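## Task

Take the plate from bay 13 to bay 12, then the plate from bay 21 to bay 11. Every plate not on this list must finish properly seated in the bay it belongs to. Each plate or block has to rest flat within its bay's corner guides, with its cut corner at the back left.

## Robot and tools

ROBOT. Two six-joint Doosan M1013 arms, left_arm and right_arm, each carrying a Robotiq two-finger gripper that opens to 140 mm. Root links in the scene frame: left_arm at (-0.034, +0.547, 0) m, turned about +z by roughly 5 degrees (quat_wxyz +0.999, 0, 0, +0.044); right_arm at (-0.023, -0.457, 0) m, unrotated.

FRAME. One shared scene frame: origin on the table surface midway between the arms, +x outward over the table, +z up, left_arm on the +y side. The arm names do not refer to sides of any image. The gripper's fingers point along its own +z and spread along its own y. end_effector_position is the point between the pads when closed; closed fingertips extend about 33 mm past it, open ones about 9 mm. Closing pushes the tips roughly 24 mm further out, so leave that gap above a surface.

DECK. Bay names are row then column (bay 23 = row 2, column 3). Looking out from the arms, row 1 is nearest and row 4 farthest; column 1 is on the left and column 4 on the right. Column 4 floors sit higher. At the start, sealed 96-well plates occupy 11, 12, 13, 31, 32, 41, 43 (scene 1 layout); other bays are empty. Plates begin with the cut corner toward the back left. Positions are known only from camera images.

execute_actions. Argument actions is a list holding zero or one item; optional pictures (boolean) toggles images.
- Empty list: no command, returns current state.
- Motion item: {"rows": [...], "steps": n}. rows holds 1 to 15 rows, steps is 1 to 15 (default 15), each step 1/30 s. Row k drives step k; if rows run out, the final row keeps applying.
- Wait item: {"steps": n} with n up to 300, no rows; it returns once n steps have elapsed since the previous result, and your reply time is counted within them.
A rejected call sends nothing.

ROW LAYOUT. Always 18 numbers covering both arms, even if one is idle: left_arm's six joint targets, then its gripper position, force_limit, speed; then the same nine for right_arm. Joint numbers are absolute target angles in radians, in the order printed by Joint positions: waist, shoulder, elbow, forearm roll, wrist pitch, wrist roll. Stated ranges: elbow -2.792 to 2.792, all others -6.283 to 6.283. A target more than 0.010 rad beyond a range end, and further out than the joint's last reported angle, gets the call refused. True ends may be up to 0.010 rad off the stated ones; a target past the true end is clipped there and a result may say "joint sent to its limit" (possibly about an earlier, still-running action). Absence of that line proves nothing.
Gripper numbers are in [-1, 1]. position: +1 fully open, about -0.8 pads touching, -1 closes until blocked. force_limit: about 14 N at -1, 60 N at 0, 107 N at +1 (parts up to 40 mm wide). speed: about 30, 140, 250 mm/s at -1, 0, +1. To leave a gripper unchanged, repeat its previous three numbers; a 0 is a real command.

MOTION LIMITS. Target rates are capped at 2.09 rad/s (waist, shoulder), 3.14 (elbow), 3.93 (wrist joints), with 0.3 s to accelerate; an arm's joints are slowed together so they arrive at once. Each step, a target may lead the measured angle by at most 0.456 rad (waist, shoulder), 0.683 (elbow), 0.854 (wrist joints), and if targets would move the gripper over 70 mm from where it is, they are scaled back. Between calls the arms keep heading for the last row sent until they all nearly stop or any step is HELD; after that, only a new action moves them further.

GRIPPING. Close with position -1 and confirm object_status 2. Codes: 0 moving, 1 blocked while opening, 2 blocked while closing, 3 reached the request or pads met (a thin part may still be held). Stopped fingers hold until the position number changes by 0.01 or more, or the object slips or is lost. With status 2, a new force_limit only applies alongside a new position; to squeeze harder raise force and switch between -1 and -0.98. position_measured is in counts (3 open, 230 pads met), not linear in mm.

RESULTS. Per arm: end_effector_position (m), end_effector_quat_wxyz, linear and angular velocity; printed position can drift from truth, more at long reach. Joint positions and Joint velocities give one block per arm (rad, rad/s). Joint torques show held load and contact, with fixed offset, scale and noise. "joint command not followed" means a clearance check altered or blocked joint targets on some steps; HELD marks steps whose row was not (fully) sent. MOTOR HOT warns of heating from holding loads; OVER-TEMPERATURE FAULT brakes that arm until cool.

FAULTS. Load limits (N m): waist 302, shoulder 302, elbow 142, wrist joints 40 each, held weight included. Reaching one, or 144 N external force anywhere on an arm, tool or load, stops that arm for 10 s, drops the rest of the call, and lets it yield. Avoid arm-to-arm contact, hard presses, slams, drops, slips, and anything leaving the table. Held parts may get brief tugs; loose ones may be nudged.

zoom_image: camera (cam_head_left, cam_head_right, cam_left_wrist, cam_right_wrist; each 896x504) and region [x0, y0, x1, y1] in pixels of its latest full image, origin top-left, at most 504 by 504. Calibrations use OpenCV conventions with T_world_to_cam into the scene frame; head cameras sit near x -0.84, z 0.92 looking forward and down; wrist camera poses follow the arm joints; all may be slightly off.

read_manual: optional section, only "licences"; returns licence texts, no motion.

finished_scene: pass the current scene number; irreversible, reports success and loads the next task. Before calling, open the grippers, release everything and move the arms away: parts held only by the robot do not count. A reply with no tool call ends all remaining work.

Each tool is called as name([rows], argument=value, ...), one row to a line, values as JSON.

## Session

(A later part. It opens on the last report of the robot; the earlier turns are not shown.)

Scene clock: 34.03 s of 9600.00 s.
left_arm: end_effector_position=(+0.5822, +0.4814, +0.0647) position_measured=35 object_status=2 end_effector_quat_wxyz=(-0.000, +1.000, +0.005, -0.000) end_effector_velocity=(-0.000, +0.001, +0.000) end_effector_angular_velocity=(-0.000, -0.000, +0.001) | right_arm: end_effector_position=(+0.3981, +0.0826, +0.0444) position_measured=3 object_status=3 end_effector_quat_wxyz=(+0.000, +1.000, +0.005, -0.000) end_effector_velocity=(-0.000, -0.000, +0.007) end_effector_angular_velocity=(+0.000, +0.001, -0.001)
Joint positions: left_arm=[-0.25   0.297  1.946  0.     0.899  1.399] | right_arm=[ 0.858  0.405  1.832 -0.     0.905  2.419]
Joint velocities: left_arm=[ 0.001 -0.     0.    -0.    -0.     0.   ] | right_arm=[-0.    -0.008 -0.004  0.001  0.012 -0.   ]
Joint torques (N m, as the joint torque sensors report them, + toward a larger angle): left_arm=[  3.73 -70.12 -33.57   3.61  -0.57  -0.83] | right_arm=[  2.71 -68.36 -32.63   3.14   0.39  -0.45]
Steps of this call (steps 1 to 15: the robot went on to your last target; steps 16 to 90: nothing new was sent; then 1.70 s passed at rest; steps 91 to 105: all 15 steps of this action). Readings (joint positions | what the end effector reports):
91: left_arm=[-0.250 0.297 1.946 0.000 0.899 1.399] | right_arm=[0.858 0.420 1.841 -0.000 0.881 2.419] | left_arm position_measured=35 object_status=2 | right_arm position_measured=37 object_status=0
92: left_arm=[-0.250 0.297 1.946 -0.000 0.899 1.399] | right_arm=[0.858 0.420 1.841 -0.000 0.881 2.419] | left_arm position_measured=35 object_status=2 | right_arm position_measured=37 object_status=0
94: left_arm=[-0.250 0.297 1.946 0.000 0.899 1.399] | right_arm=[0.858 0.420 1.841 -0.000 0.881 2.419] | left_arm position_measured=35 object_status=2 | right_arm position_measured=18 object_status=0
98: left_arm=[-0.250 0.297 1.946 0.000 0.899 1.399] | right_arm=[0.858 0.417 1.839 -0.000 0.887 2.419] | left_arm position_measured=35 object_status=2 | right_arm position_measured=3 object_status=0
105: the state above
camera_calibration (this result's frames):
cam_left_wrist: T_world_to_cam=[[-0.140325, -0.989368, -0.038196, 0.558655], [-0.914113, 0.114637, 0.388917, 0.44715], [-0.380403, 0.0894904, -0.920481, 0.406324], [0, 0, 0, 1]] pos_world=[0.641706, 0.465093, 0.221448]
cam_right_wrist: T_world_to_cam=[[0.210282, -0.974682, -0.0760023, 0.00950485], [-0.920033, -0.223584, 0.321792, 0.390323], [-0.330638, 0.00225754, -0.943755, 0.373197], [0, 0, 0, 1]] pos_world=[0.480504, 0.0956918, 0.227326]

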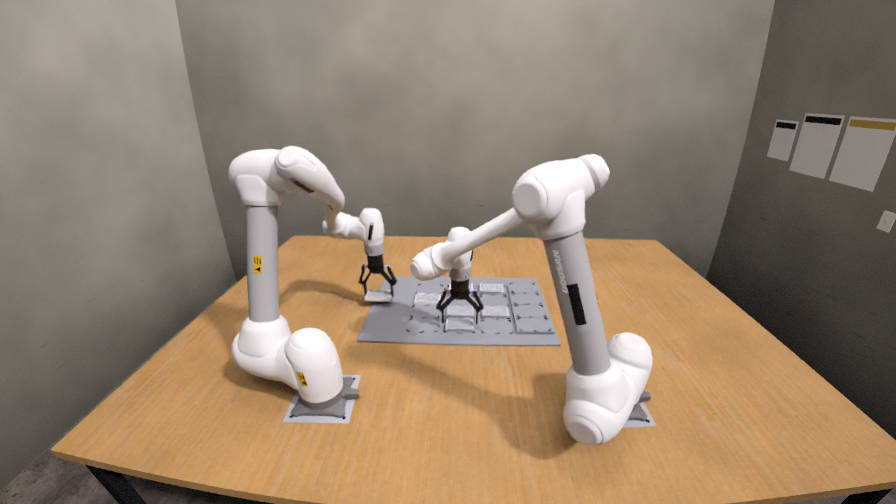

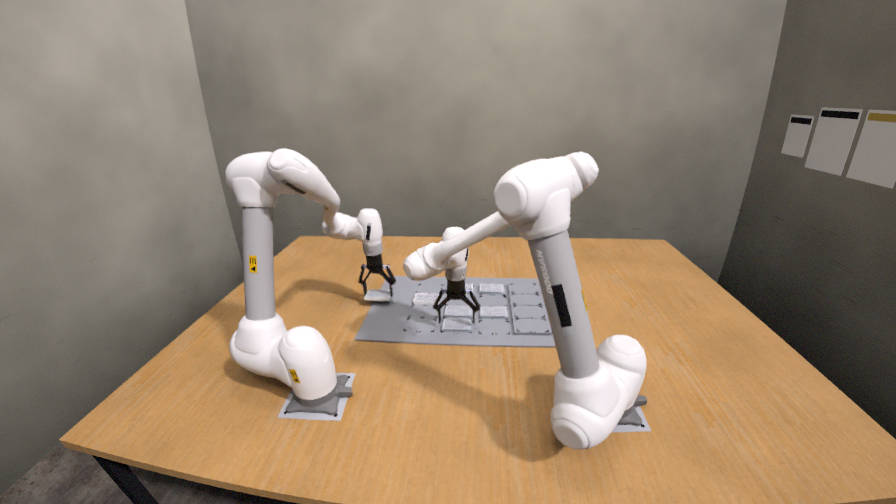

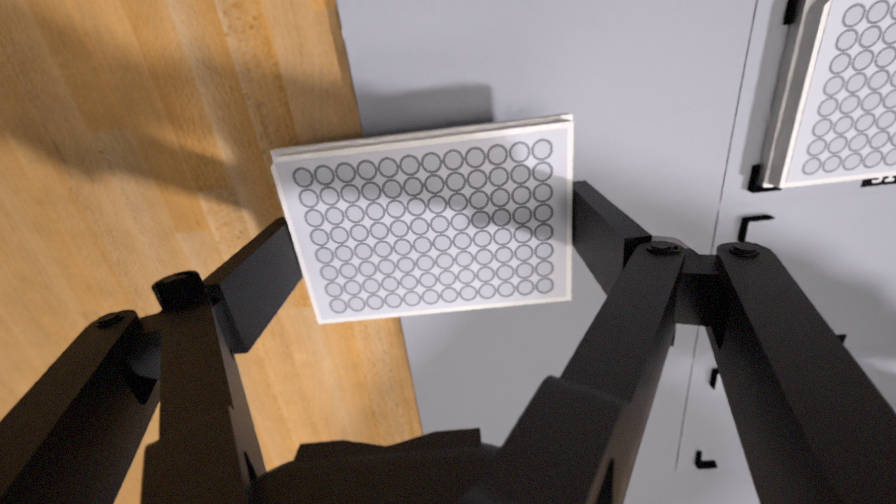

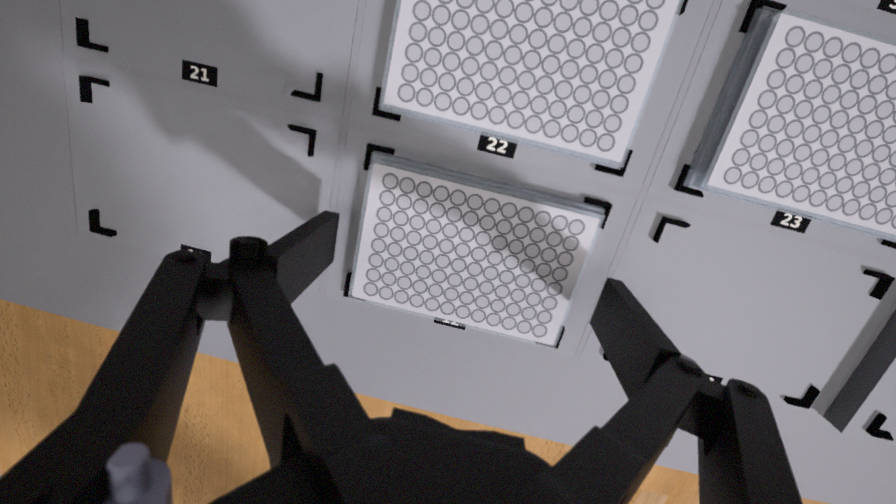

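execute_actions([
  {"rows": [[-0.25,0.297,1.946,0,0.8986,1.3988,-1,-0.4,-0.5, 0.8582,0.379,1.814,0,0.9486,2.419,1,-0.4,0],[-0.25,0.297,1.946,0,0.8986,1.3988,-1,-0.4,-0.5, 0.8582,0.379,1.814,0,0.9486,2.419,1,-0.4,0],[-0.25,0.297,1.946,0,0.8986,1.3988,-1,-0.4,-0.5, 0.8582,0.379,1.814,0,0.9486,2.419,1,-0.4,0],[-0.25,0.297,1.946,0,0.8986,1.3988,-1,-0.4,-0.5, 0.4094,0.5764,1.438,0,1.1272,1.97,1,-0.4,0],[-0.25,0.297,1.946,0,0.8986,1.3988,-1,-0.4,-0.5, 0.4094,0.5764,1.438,0,1.1272,1.97,1,-0.4,0],[-0.25,0.297,1.946,0,0.8986,1.3988,-1,-0.4,-0.5, 0.4094,0.5764,1.438,0,1.1272,1.97,1,-0.4,0],[-0.25,0.297,1.946,0,0.8986,1.3988,-1,-0.4,-0.5, 0.4094,0.5764,1.438,0,1.1272,1.97,1,-0.4,0],[-0.25,0.297,1.946,0,0.8986,1.3988,-1,-0.4,-0.5, 0.4094,0.5764,1.438,0,1.1272,1.97,1,-0.4,0],[-0.25,0.297,1.946,0,0.8986,1.3988,-1,-0.4,-0.5, 0.4094,0.5764,1.438,0,1.1272,1.97,1,-0.4,0],[-0.25,0.297,1.946,0,0.8986,1.3988,-1,-0.4,-0.5, 0.4094,0.5764,1.438,0,1.1272,1.97,1,-0.4,0],[-0.25,0.297,1.946,0,0.8986,1.3988,-1,-0.4,-0.5, 0.4094,0.5764,1.438,0,1.1272,1.97,1,-0.4,0],[-0.25,0.297,1.946,0,0.8986,1.3988,-1,-0.4,-0.5, 0.4094,0.5764,1.438,0,1.1272,1.97,1,-0.4,0],[-0.25,0.297,1.946,0,0.8986,1.3988,-1,-0.4,-0.5, 0.4094,0.5764,1.438,0,1.1272,1.97,1,-0.4,0],[-0.25,0.297,1.946,0,0.8986,1.3988,-1,-0.4,-0.5, 0.4094,0.5764,1.438,0,1.1272,1.97,1,-0.4,0],[-0.25,0.297,1.946,0,0.8986,1.3988,-1,-0.4,-0.5, 0.4094,0.5764,1.438,0,1.1272,1.97,1,-0.4,0]], "steps": 15},
], pictures=false)

execute_actions([
  {"rows": [[-0.25,0.297,1.946,0,0.8986,1.3988,-1,-0.4,-0.5, 0.4094,0.5764,1.438,0,1.1272,1.97,1,-0.4,0],[-0.25,0.297,1.946,0,0.8986,1.3988,-1,-0.4,-0.5, 0.4094,0.5764,1.438,0,1.1272,1.97,1,-0.4,0],[-0.25,0.297,1.946,0,0.8986,1.3988,-1,-0.4,-0.5, 0.4094,0.5764,1.438,0,1.1272,1.97,1,-0.4,0],[-0.25,0.297,1.946,0,0.8986,1.3988,-1,-0.4,-0.5, 0.4094,0.5764,1.438,0,1.1272,1.97,1,-0.4,0],[-0.25,0.297,1.946,0,0.8986,1.3988,-1,-0.4,-0.5, 0.4094,0.5764,1.438,0,1.1272,1.97,1,-0.4,0],[-0.7598,0.1961,2.1299,0,0.8156,0.889,-1,-0.4,-0.5, 0.4094,0.5764,1.438,0,1.1272,1.97,1,-0.4,0]], "steps": 15},
], pictures=false)

execute_actions([
  {"steps": 28},
])

Scene clock: 47.43 s of 9600.00 s.
left_arm: end_effector_position=(+0.5822, +0.4814, +0.0647) position_measured=35 object_status=2 end_effector_quat_wxyz=(-0.000, +1.000, +0.005, -0.000) end_effector_velocity=(+0.000, -0.000, +0.000) end_effector_angular_velocity=(-0.000, -0.000, -0.000) | right_arm: end_effector_position=(+0.5356, +0.0438, +0.0800) position_measured=3 object_status=3 end_effector_quat_wxyz=(-0.001, +1.000, +0.005, +0.001) end_effector_velocity=(+0.383, -0.164, +0.039) end_effector_angular_velocity=(-0.004, +0.001, -0.000)
Joint positions: left_arm=[-0.25   0.297  1.946 -0.     0.899  1.399] | right_arm=[0.685 0.459 1.67  0.    1.01  2.247]
Joint velocities: left_arm=[-0.  0. -0. -0. -0.  0.] | right_arm=[-0.493  0.211 -0.414 -0.001  0.207 -0.492]
Joint torques (N m, as the joint torque sensors report them, + toward a larger angle): left_arm=[  0.05 -70.16 -32.36   3.49  -0.34  -0.99] | right_arm=[ -0.14 -81.61 -33.58   3.45   0.14  -0.53]
Steps of this call (steps 1 to 15: the robot went on to your last target; steps 16 to 90: nothing new was sent; then 9.90 s passed at rest; steps 91 to 105: all 15 steps of this action). Readings (joint positions | what the end effector reports):
91: left_arm=[-0.250 0.297 1.946 0.000 0.899 1.399] | right_arm=[0.858 0.404 1.831 0.000 0.906 2.419] | left_arm position_measured=35 object_status=2 | right_arm position_measured=3 object_status=3
92: left_arm=[-0.250 0.297 1.946 0.000 0.899 1.399] | right_arm=[0.858 0.400 1.829 -0.000 0.914 2.419] | left_arm position_measured=35 object_status=2 | right_arm position_measured=3 object_status=3
94: left_arm=[-0.250 0.297 1.946 0.000 0.899 1.399] | right_arm=[0.858 0.388 1.819 0.000 0.934 2.419] | left_arm position_measured=35 object_status=2 | right_arm position_measured=3 object_status=3
98: left_arm=[-0.250 0.297 1.946 0.000 0.899 1.399] | right_arm=[0.805 0.407 1.770 0.000 0.960 2.366] | left_arm position_measured=35 object_status=2 | right_arm position_measured=3 object_status=3
105: the state above

Scene clock: 47.93 s of 9600.00 s.
left_arm: end_effector_position=(+0.5324, +0.3876, +0.0582) position_measured=35 object_status=2 end_effector_quat_wxyz=(-0.000, +1.000, +0.008, -0.000) end_effector_velocity=(-0.210, -0.332, -0.024) end_effector_angular_velocity=(-0.000, -0.001, -0.018) | right_arm: end_effector_position=(+0.7136, -0.0692, +0.0976) position_measured=3 object_status=3 end_effector_quat_wxyz=(-0.000, +1.000, +0.005, +0.000) end_effector_velocity=(+0.281, -0.248, +0.026) end_effector_angular_velocity=(-0.001, +0.004, -0.005)
Joint positions: left_arm=[-0.421  0.262  2.01   0.     0.87   1.221] | right_arm=[0.444 0.562 1.467 0.    1.113 2.004]
Joint velocities: left_arm=[-0.651 -0.126  0.23  -0.    -0.105 -0.632] | right_arm=[-0.414  0.177 -0.346  0.001  0.172 -0.41 ]
Joint torques (N m, as the joint torque sensors report them, + toward a larger angle): left_arm=[ -1.24 -65.61 -30.71   2.97  -0.63   0.16] | right_arm=[ 11.56 -96.58 -34.98   4.09   0.27  -0.18]
Steps of this call (steps 1 to 15: all 15 steps of this action). Readings (joint positions | what the end effector reports):
1: left_arm=[-0.250 0.297 1.946 0.000 0.899 1.399] | right_arm=[0.669 0.466 1.656 0.000 1.017 2.230] | left_arm position_measured=35 object_status=2 | right_arm position_measured=3 object_status=3
2: left_arm=[-0.250 0.297 1.946 0.000 0.899 1.399] | right_arm=[0.652 0.473 1.642 0.000 1.024 2.213] | left_arm position_measured=35 object_status=2 | right_arm position_measured=3 object_status=3
4: left_arm=[-0.250 0.297 1.946 0.000 0.899 1.399] | right_arm=[0.619 0.487 1.615 0.000 1.038 2.180] | left_arm position_measured=35 object_status=2 | right_arm position_measured=3 object_status=3
8: left_arm=[-0.266 0.293 1.953 0.000 0.896 1.381] | right_arm=[0.554 0.515 1.560 0.000 1.066 2.115] | left_arm position_measured=35 object_status=2 | right_arm position_measured=3 object_status=3
15: the state above

Scene clock: 48.87 s of 9600.00 s.
left_arm: end_effector_position=(+0.4006, +0.2457, +0.0449) position_measured=35 object_status=2 end_effector_quat_wxyz=(+0.000, +1.000, +0.005, -0.000) end_effector_velocity=(+0.000, +0.000, +0.000) end_effector_angular_velocity=(-0.001, -0.001, +0.001) | right_arm: end_effector_position=(+0.7365, -0.0902, +0.0999) position_measured=3 object_status=3 end_effector_quat_wxyz=(+0.000, +1.000, +0.005, -0.000) end_effector_velocity=(-0.000, -0.000, +0.001) end_effector_angular_velocity=(-0.001, +0.000, +0.000)
Joint positions: left_arm=[-0.76   0.196  2.13  -0.     0.816  0.889] | right_arm=[ 0.409  0.576  1.438 -0.     1.127  1.97 ]
Joint velocities: left_arm=[ 0.001 -0.001  0.     0.    -0.    -0.   ] | right_arm=[-0.    -0.001 -0.    -0.001  0.001 -0.   ]
Joint torques (N m, as the joint torque sensors report them, + toward a larger angle): left_arm=[  1.27 -57.1  -31.17   3.19  -0.64  -0.74] | right_arm=[  2.47 -93.66 -38.23   3.94  -0.08  -0.27]
Steps of this call (steps 1 to 28: the robot went on to your last target). Readings (joint positions | what the end effector reports):
1: left_arm=[-0.443 0.258 2.018 0.000 0.866 1.200] | right_arm=[0.431 0.567 1.456 -0.000 1.118 1.992] | left_arm position_measured=35 object_status=2 | right_arm position_measured=3 object_status=3
2: left_arm=[-0.465 0.253 2.026 0.000 0.863 1.178] | right_arm=[0.422 0.571 1.449 -0.000 1.122 1.983] | left_arm position_measured=35 object_status=2 | right_arm position_measured=3 object_status=3
4: left_arm=[-0.510 0.245 2.042 0.000 0.856 1.134] | right_arm=[0.413 0.575 1.441 -0.000 1.125 1.974] | left_arm position_measured=35 object_status=2 | right_arm position_measured=3 object_status=3
8: left_arm=[-0.600 0.227 2.074 0.000 0.841 1.045] | right_arm=[0.410 0.576 1.439 -0.000 1.127 1.971] | left_arm position_measured=35 object_status=2 | right_arm position_measured=3 object_status=3
28: the state above
camera_calibration (this result's frames):
cam_left_wrist: T_world_to_cam=[[-0.14031, -0.989371, -0.0381939, 0.299148], [-0.914115, 0.114624, 0.388914, 0.315847], [-0.380402, 0.0894821, -0.920482, 0.340106], [0, 0, 0, 1]] pos_world=[0.460072, 0.229331, 0.20165]
cam_right_wrist: T_world_to_cam=[[0.210485, -0.974629, -0.0761178, -0.226039], [-0.920028, -0.223814, 0.321645, 0.645214], [-0.330521, 0.00232892, -0.943796, 0.537771], [0, 0, 0, 1]] pos_world=[0.818937, -0.077149, 0.282811]

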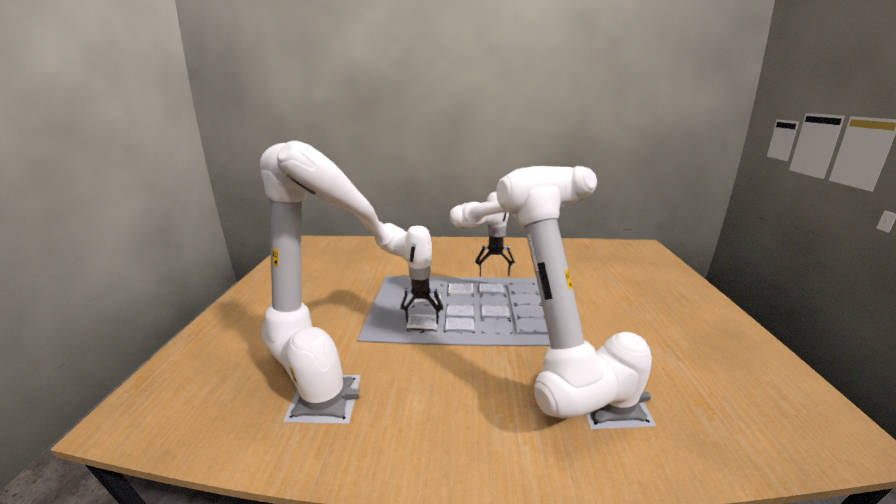

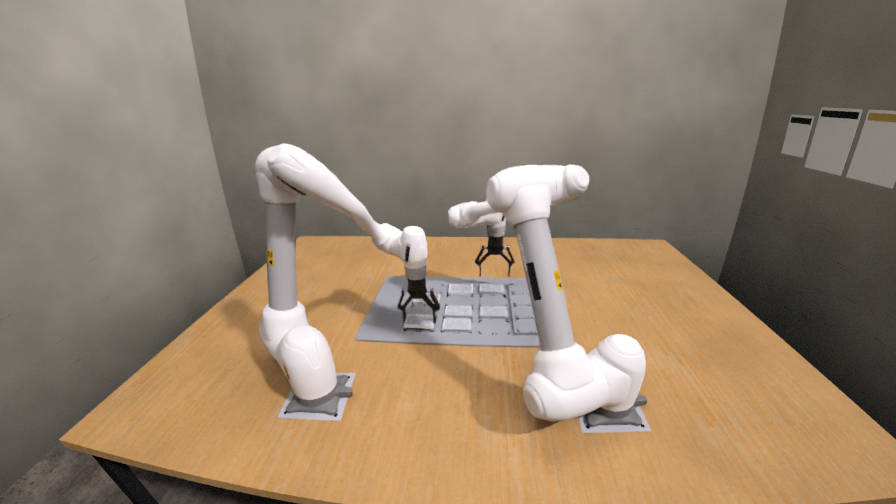

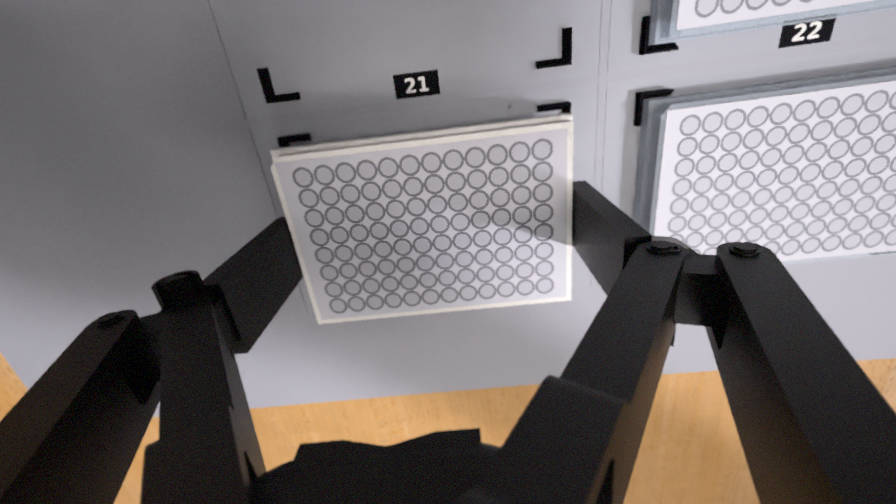

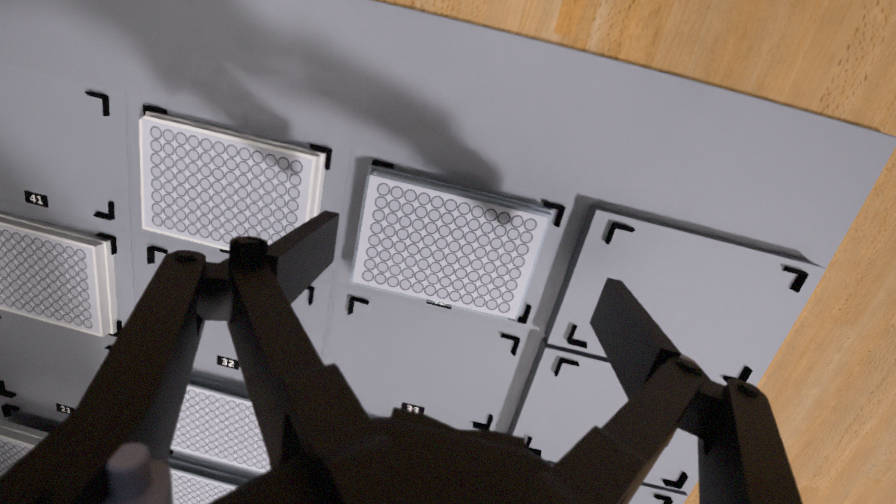

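execute_actions([
  {"rows": [[-0.7598,0.2001,2.1321,0,0.8094,0.889,-1,-0.4,-0.5, 0.4275,0.598,1.5025,0,1.0411,1.9883,1,-0.4,0],[-0.7598,0.2041,2.1343,0,0.8032,0.889,-1,-0.4,-0.5, 0.4275,0.598,1.5025,0,1.0411,1.9883,1,-0.4,0],[-0.7598,0.2071,2.136,0,0.7985,0.889,-1,-0.4,-0.5, 0.4275,0.598,1.5025,0,1.0411,1.9883,1,-0.4,0],[-0.7598,0.2101,2.1376,0,0.7939,0.889,-1,-0.4,-0.5, 0.4275,0.598,1.5025,0,1.0411,1.9883,1,-0.4,0],[-0.7598,0.2125,2.1389,0,0.7902,0.889,-1,-0.4,-0.5, 0.4275,0.598,1.5025,0,1.0411,1.9883,1,-0.4,0],[-0.7598,0.2148,2.1402,0,0.7866,0.889,-1,-0.4,-0.5, 0.4275,0.598,1.5025,0,1.0411,1.9883,1,-0.4,0]], "steps": 15},
])

zoom_image(camera="cam_right_wrist", region=[300, 110, 660, 370])

zoom_image(camera="cam_right_wrist", region=[40, 40, 360, 280])

Scene clock: 53.93 s of 9600.00 s.
left_arm: end_effector_position=(+0.4006, +0.2456, +0.0311) position_measured=35 object_status=2 end_effector_quat_wxyz=(+0.000, +1.000, +0.005, +0.000) end_effector_velocity=(+0.000, +0.000, -0.001) end_effector_angular_velocity=(-0.000, +0.000, +0.001) | right_arm: end_effector_position=(+0.7195, -0.0813, +0.0501) position_measured=3 object_status=3 end_effector_quat_wxyz=(-0.000, +1.000, +0.005, +0.000) end_effector_velocity=(-0.001, +0.001, -0.001) end_effector_angular_velocity=(+0.000, -0.001, +0.000)
Joint positions: left_arm=[-0.76   0.215  2.14  -0.     0.787  0.889] | right_arm=[0.427 0.598 1.502 0.    1.041 1.988]
Joint velocities: left_arm=[ 0.001  0.002  0.001 -0.    -0.003 -0.   ] | right_arm=[ 0.001  0.     0.002 -0.    -0.003  0.001]
Joint torques (N m, as the joint torque sensors report them, + toward a larger angle): left_arm=[  0.66 -54.99 -29.3    3.25  -0.22  -0.33] | right_arm=[  2.5  -94.01 -36.46   3.58  -0.15  -0.06]
Steps of this call (steps 1 to 30: the robot went on to your last target; steps 31 to 90: nothing new was sent; then 1.57 s passed at rest; steps 91 to 105: all 15 steps of this action). Readings (joint positions | what the end effector reports):
91: left_arm=[-0.760 0.196 2.130 -0.000 0.815 0.889] | right_arm=[0.409 0.577 1.438 -0.000 1.127 1.970] | left_arm position_measured=35 object_status=2 | right_arm position_measured=3 object_status=3
92: left_arm=[-0.760 0.197 2.131 -0.000 0.814 0.889] | right_arm=[0.411 0.578 1.444 0.000 1.118 1.971] | left_arm position_measured=35 object_status=2 | right_arm position_measured=3 object_status=3
94: left_arm=[-0.760 0.202 2.133 -0.000 0.807 0.889] | right_arm=[0.419 0.589 1.475 0.000 1.078 1.980] | left_arm position_measured=35 object_status=2 | right_arm position_measured=3 object_status=3
98: left_arm=[-0.760 0.212 2.138 -0.000 0.792 0.889] | right_arm=[0.426 0.597 1.499 0.000 1.046 1.987] | left_arm position_measured=35 object_status=2 | right_arm position_measured=3 object_status=3
105: the state above
camera_calibration (this result's frames):
cam_left_wrist: T_world_to_cam=[[-0.140325, -0.98937, -0.0381694, 0.298559], [-0.914128, 0.11465, 0.388876, 0.321295], [-0.380366, 0.0894607, -0.920499, 0.327349], [0, 0, 0, 1]] pos_world=[0.460112, 0.229264, 0.187776]
cam_right_wrist: T_world_to_cam=[[0.21022, -0.974684, -0.0761425, -0.217388], [-0.920111, -0.223571, 0.321577, 0.647669], [-0.330459, 0.00245758, -0.943817, 0.485118], [0, 0, 0, 1]] pos_world=[0.801938, -0.0682762, 0.233035]

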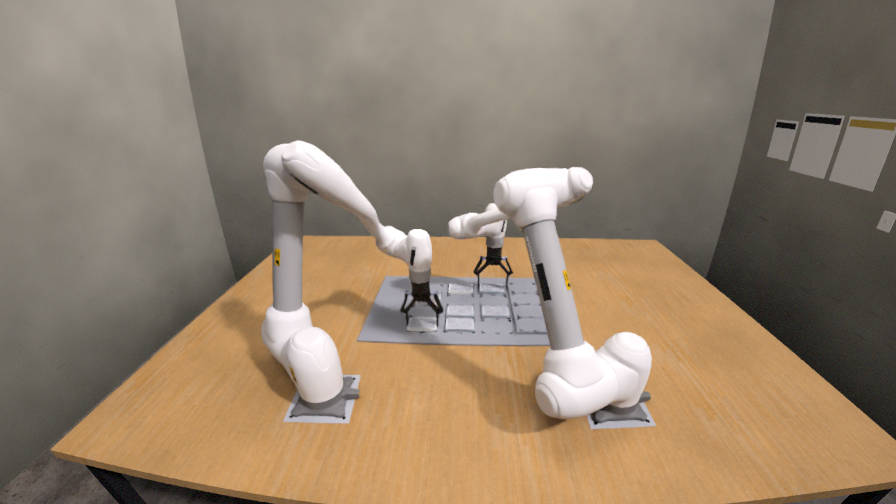

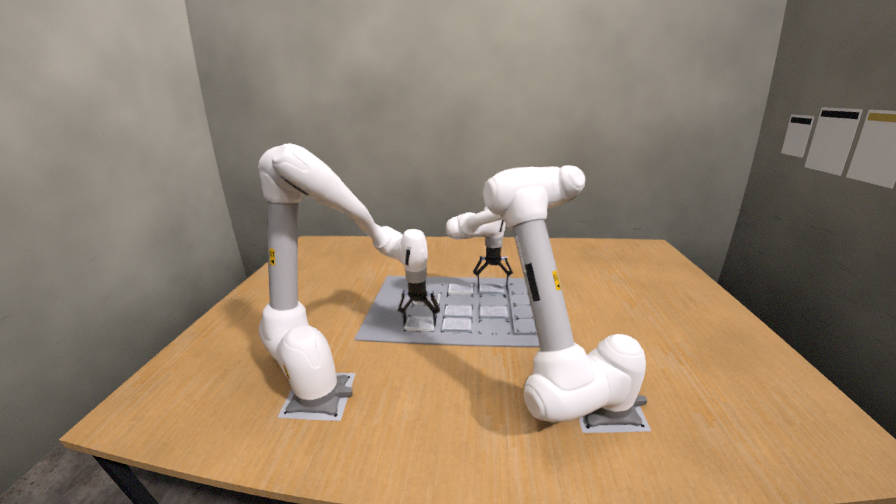

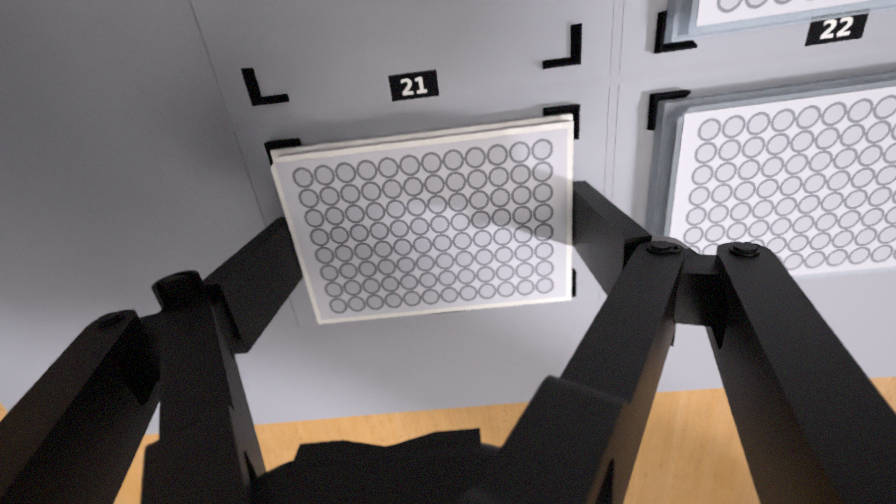

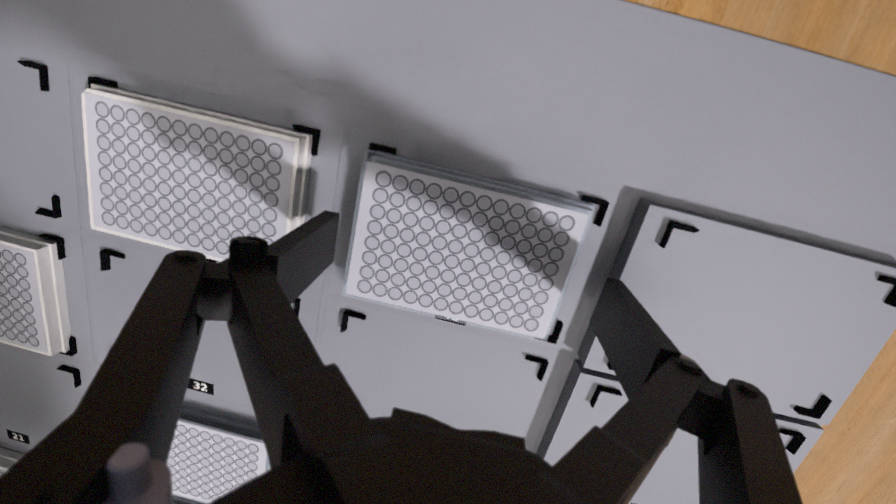

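Region (300, 110, 660, 370) of cam_right_wrist's 896x504 image, scaled by 1.400, with more detail than that image has.

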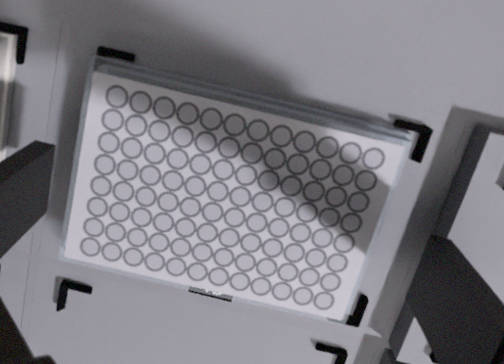

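Region (40, 40, 360, 280) of cam_right_wrist's 896x504 image, scaled by 1.575, with more detail than that image has; it fills the top 378 rows of this view, and the rest is white.

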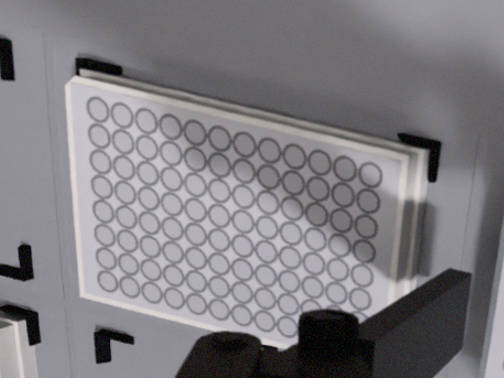

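execute_actions([
  {"rows":[[-0.7598,0.2159,2.1408,0,0.7849,0.889,-1,-0.4,-0.5,0.4300,0.598,1.5025,0,1.0411,1.9908,1,-0.4,0]],"steps":10},
])

Scene clock: 62.23 s of 9600.00 s.
left_arm: end_effector_position=(+0.4006, +0.2456, +0.0301) position_measured=35 object_status=2 end_effector_quat_wxyz=(+0.000, +1.000, +0.005, +0.000) end_effector_velocity=(-0.001, -0.001, -0.000) end_effector_angular_velocity=(-0.000, +0.000, -0.001) | right_arm: end_effector_position=(+0.7185, -0.0794, +0.0499) position_measured=3 object_status=3 end_effector_quat_wxyz=(+0.000, +1.000, +0.005, -0.000) end_effector_velocity=(+0.000, +0.000, -0.002) end_effector_angular_velocity=(-0.001, +0.001, +0.000)
Joint positions: left_arm=[-0.76   0.216  2.141 -0.     0.785  0.889] | right_arm=[ 0.43   0.598  1.503 -0.     1.041  1.991]
Joint velocities: left_arm=[-0.002  0.     0.    -0.    -0.001 -0.001] | right_arm=[ 0.     0.002 -0.    -0.001 -0.002  0.001]
Joint torques (N m, as the joint torque sensors report them, + toward a larger angle): left_arm=[  3.16 -52.94 -28.62   2.96  -0.4   -0.39] | right_arm=[  2.21 -93.88 -35.88   3.65  -0.02  -0.27]
Steps of this call (steps 1 to 15: the robot went on to your last target; steps 16 to 90: nothing new was sent; then 4.97 s passed at rest; steps 91 to 100: all 10 steps of this action). Readings (joint positions | what the end effector reports):
91: left_arm=[-0.760 0.215 2.140 -0.000 0.787 0.889] | right_arm=[0.428 0.598 1.503 -0.000 1.041 1.988] | left_arm position_measured=35 object_status=2 | right_arm position_measured=3 object_status=3
92: left_arm=[-0.760 0.215 2.140 -0.000 0.786 0.889] | right_arm=[0.428 0.598 1.503 -0.000 1.041 1.989] | left_arm position_measured=35 object_status=2 | right_arm position_measured=3 object_status=3
94: left_arm=[-0.760 0.216 2.141 -0.000 0.785 0.889] | right_arm=[0.429 0.598 1.503 -0.000 1.041 1.990] | left_arm position_measured=35 object_status=2 | right_arm position_measured=3 object_status=3
98: left_arm=[-0.760 0.216 2.141 -0.000 0.785 0.889] | right_arm=[0.430 0.598 1.503 -0.000 1.041 1.991] | left_arm position_measured=35 object_status=2 | right_arm position_measured=3 object_status=3
100: the state above
camera_calibration (this result's frames):
cam_left_wrist: T_world_to_cam=[[-0.140326, -0.989369, -0.0381817, 0.298531], [-0.914121, 0.114645, 0.388895, 0.321639], [-0.380383, 0.0894747, -0.92049, 0.326504], [0, 0, 0, 1]] pos_world=[0.460106, 0.229269, 0.186858]
cam_right_wrist: T_world_to_cam=[[0.210282, -0.974673, -0.0761174, -0.215391], [-0.920071, -0.223621, 0.321658, 0.64716], [-0.330533, 0.00239466, -0.943792, 0.484652], [0, 0, 0, 1]] pos_world=[0.800919, -0.0663771, 0.232851]

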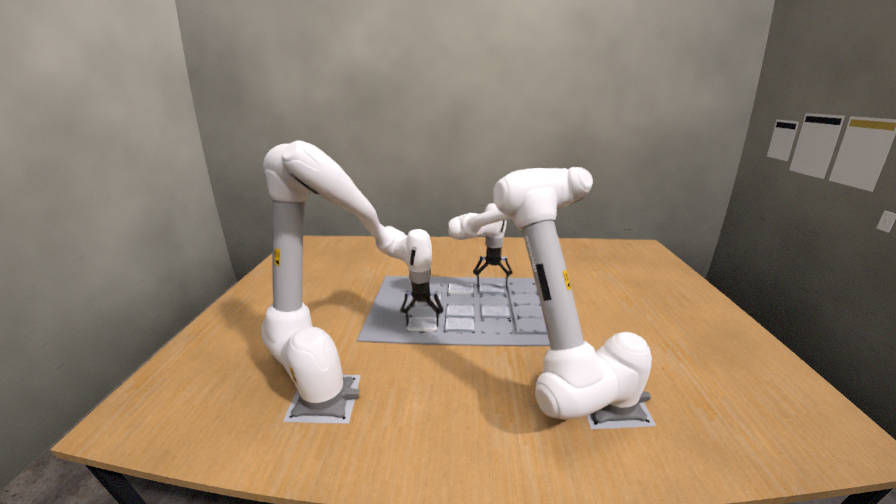

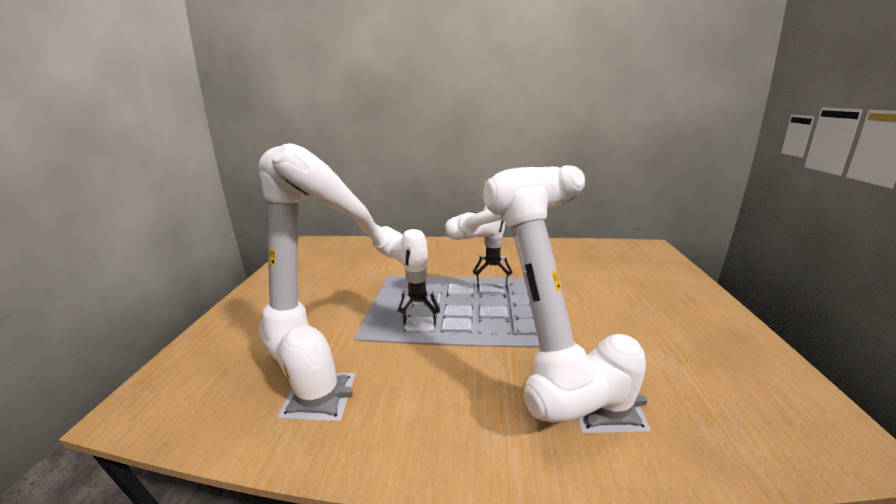

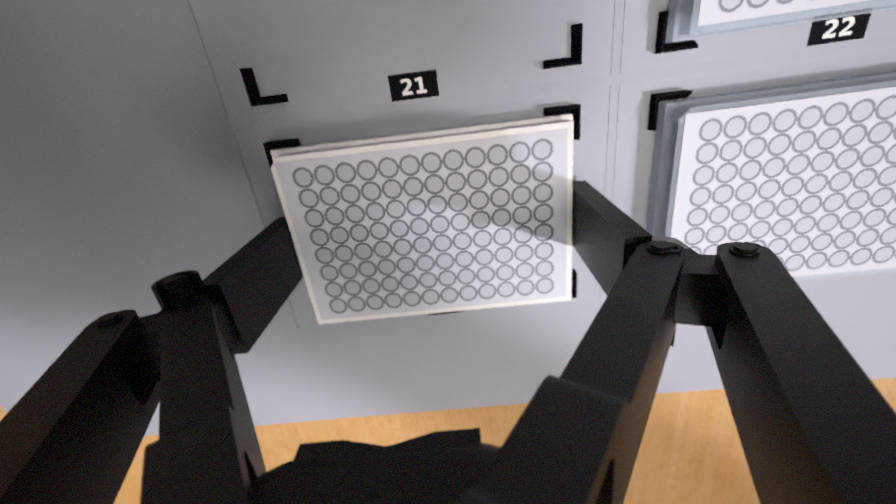

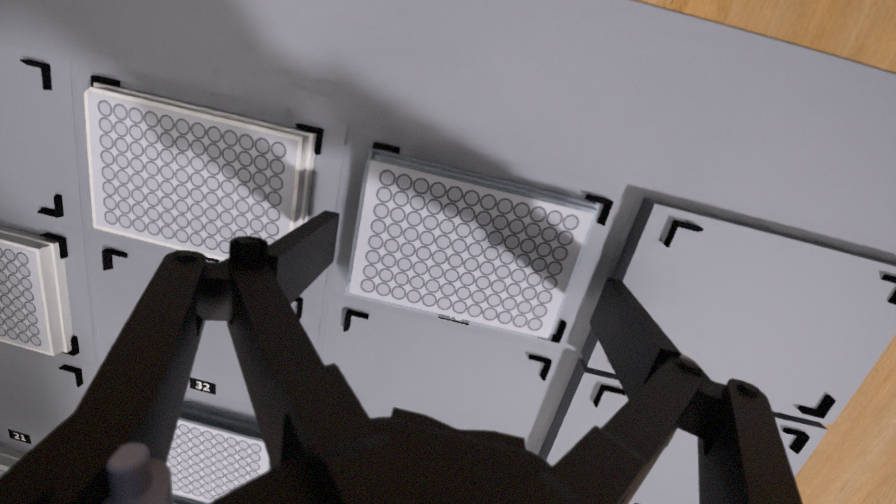

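Open left; lower right to z≈.035.

execute_actions([
  {"rows":[[-0.7598,0.2159,2.1408,0,0.7849,0.889,1,-0.4,0,0.4300,0.6105,1.5122,0,1.0189,1.9908,1,-0.4,0]],"steps":15},
])

Scene clock: 64.83 s of 9600.00 s.
left_arm: end_effector_position=(+0.4006, +0.2456, +0.0301) position_measured=3 object_status=3 end_effector_quat_wxyz=(-0.000, +1.000, +0.005, -0.000) end_effector_velocity=(+0.000, -0.000, -0.000) end_effector_angular_velocity=(+0.000, +0.000, +0.000) | right_arm: end_effector_position=(+0.7185, -0.0794, +0.0349) position_measured=3 object_status=3 end_effector_quat_wxyz=(-0.000, +1.000, +0.005, +0.000) end_effector_velocity=(+0.000, +0.000, -0.000) end_effector_angular_velocity=(+0.000, -0.001, +0.000)
Joint positions: left_arm=[-0.76   0.216  2.141  0.     0.785  0.889] | right_arm=[ 0.43   0.61   1.512 -0.     1.019  1.991]
Joint velocities: left_arm=[-0.     0.001 -0.    -0.    -0.    -0.   ] | right_arm=[ 0.     0.     0.     0.    -0.001  0.   ]
Joint torques (N m, as the joint torque sensors report them, + toward a larger angle): left_arm=[  1.36 -53.79 -29.82   3.18  -0.33  -0.59] | right_arm=[  3.05 -93.54 -35.74   3.67  -0.22  -0.14]
Steps of this call (steps 1 to 15: the robot went on to your last target; steps 16 to 63: nothing new was sent; steps 64 to 78: all 15 steps of this action). Readings (joint positions | what the end effector reports):
64: left_arm=[-0.760 0.216 2.141 0.000 0.785 0.889] | right_arm=[0.430 0.598 1.503 -0.000 1.041 1.991] | left_arm position_measured=35 object_status=0 | right_arm position_measured=3 object_status=3
65: left_arm=[-0.760 0.216 2.141 0.000 0.785 0.889] | right_arm=[0.430 0.601 1.504 -0.000 1.035 1.991] | left_arm position_measured=35 object_status=0 | right_arm position_measured=3 object_status=3
67: left_arm=[-0.760 0.216 2.141 0.000 0.785 0.889] | right_arm=[0.430 0.607 1.509 -0.000 1.026 1.991] | left_arm position_measured=15 object_status=0 | right_arm position_measured=3 object_status=3
71: left_arm=[-0.760 0.216 2.141 0.000 0.785 0.889] | right_arm=[0.430 0.610 1.512 -0.000 1.020 1.991] | left_arm position_measured=3 object_status=0 | right_arm position_measured=3 object_status=3
78: the state above
camera_calibration (this result's frames):
cam_left_wrist: T_world_to_cam=[[-0.14036, -0.98936, -0.0382773, 0.298584], [-0.914084, 0.114631, 0.388986, 0.321613], [-0.38046, 0.0895868, -0.920448, 0.326404], [0, 0, 0, 1]] pos_world=[0.460074, 0.229299, 0.186764]
cam_right_wrist: T_world_to_cam=[[0.210311, -0.974666, -0.0761266, -0.216487], [-0.920077, -0.223652, 0.321618, 0.651967], [-0.330496, 0.00240247, -0.943804, 0.470483], [0, 0, 0, 1]] pos_world=[0.800882, -0.0663194, 0.217879]

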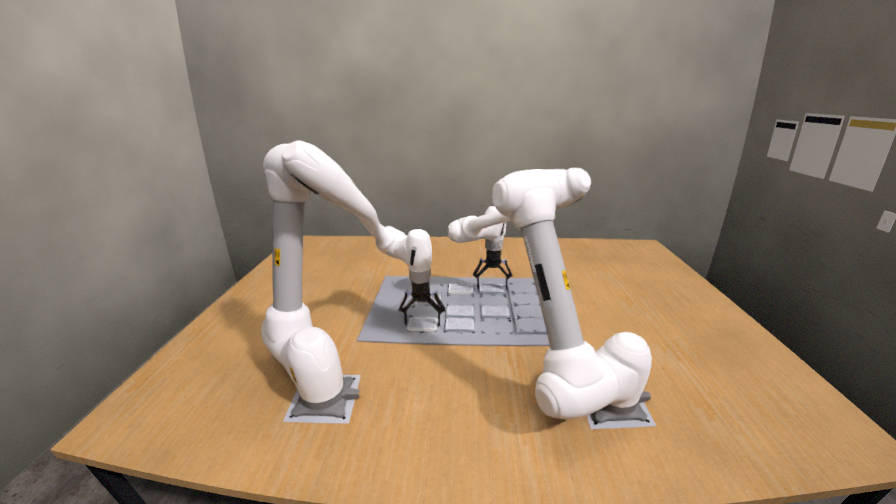

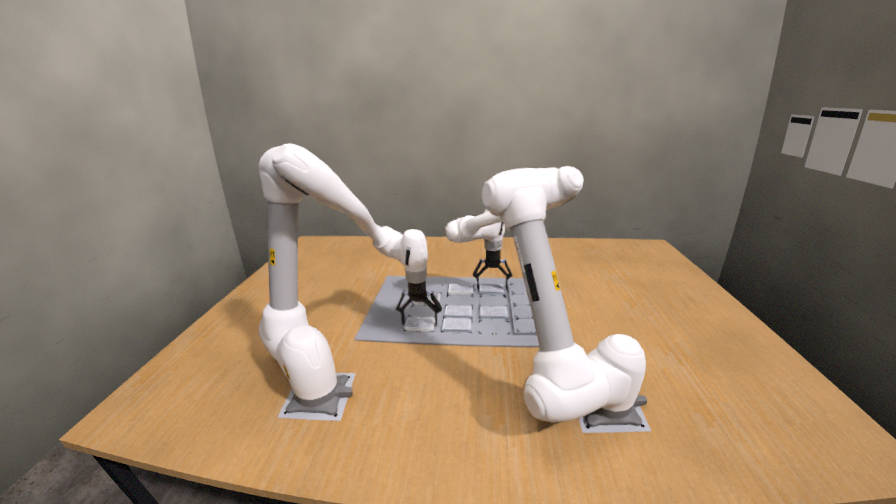

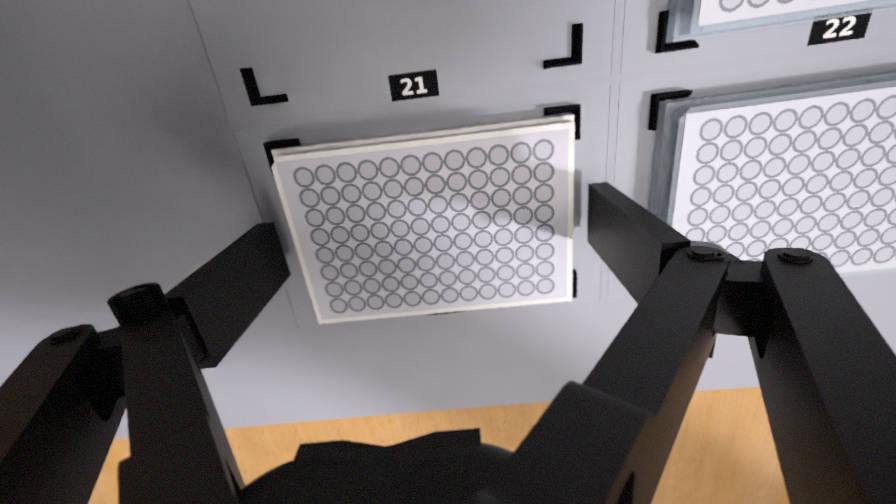

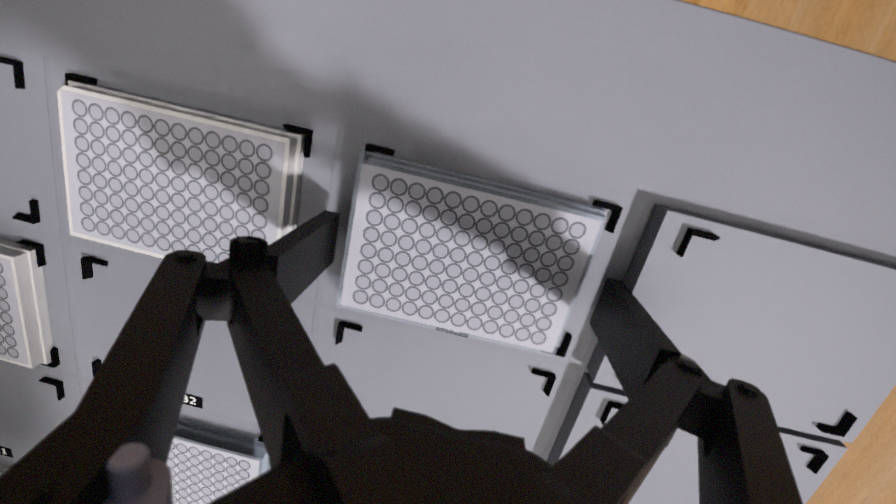

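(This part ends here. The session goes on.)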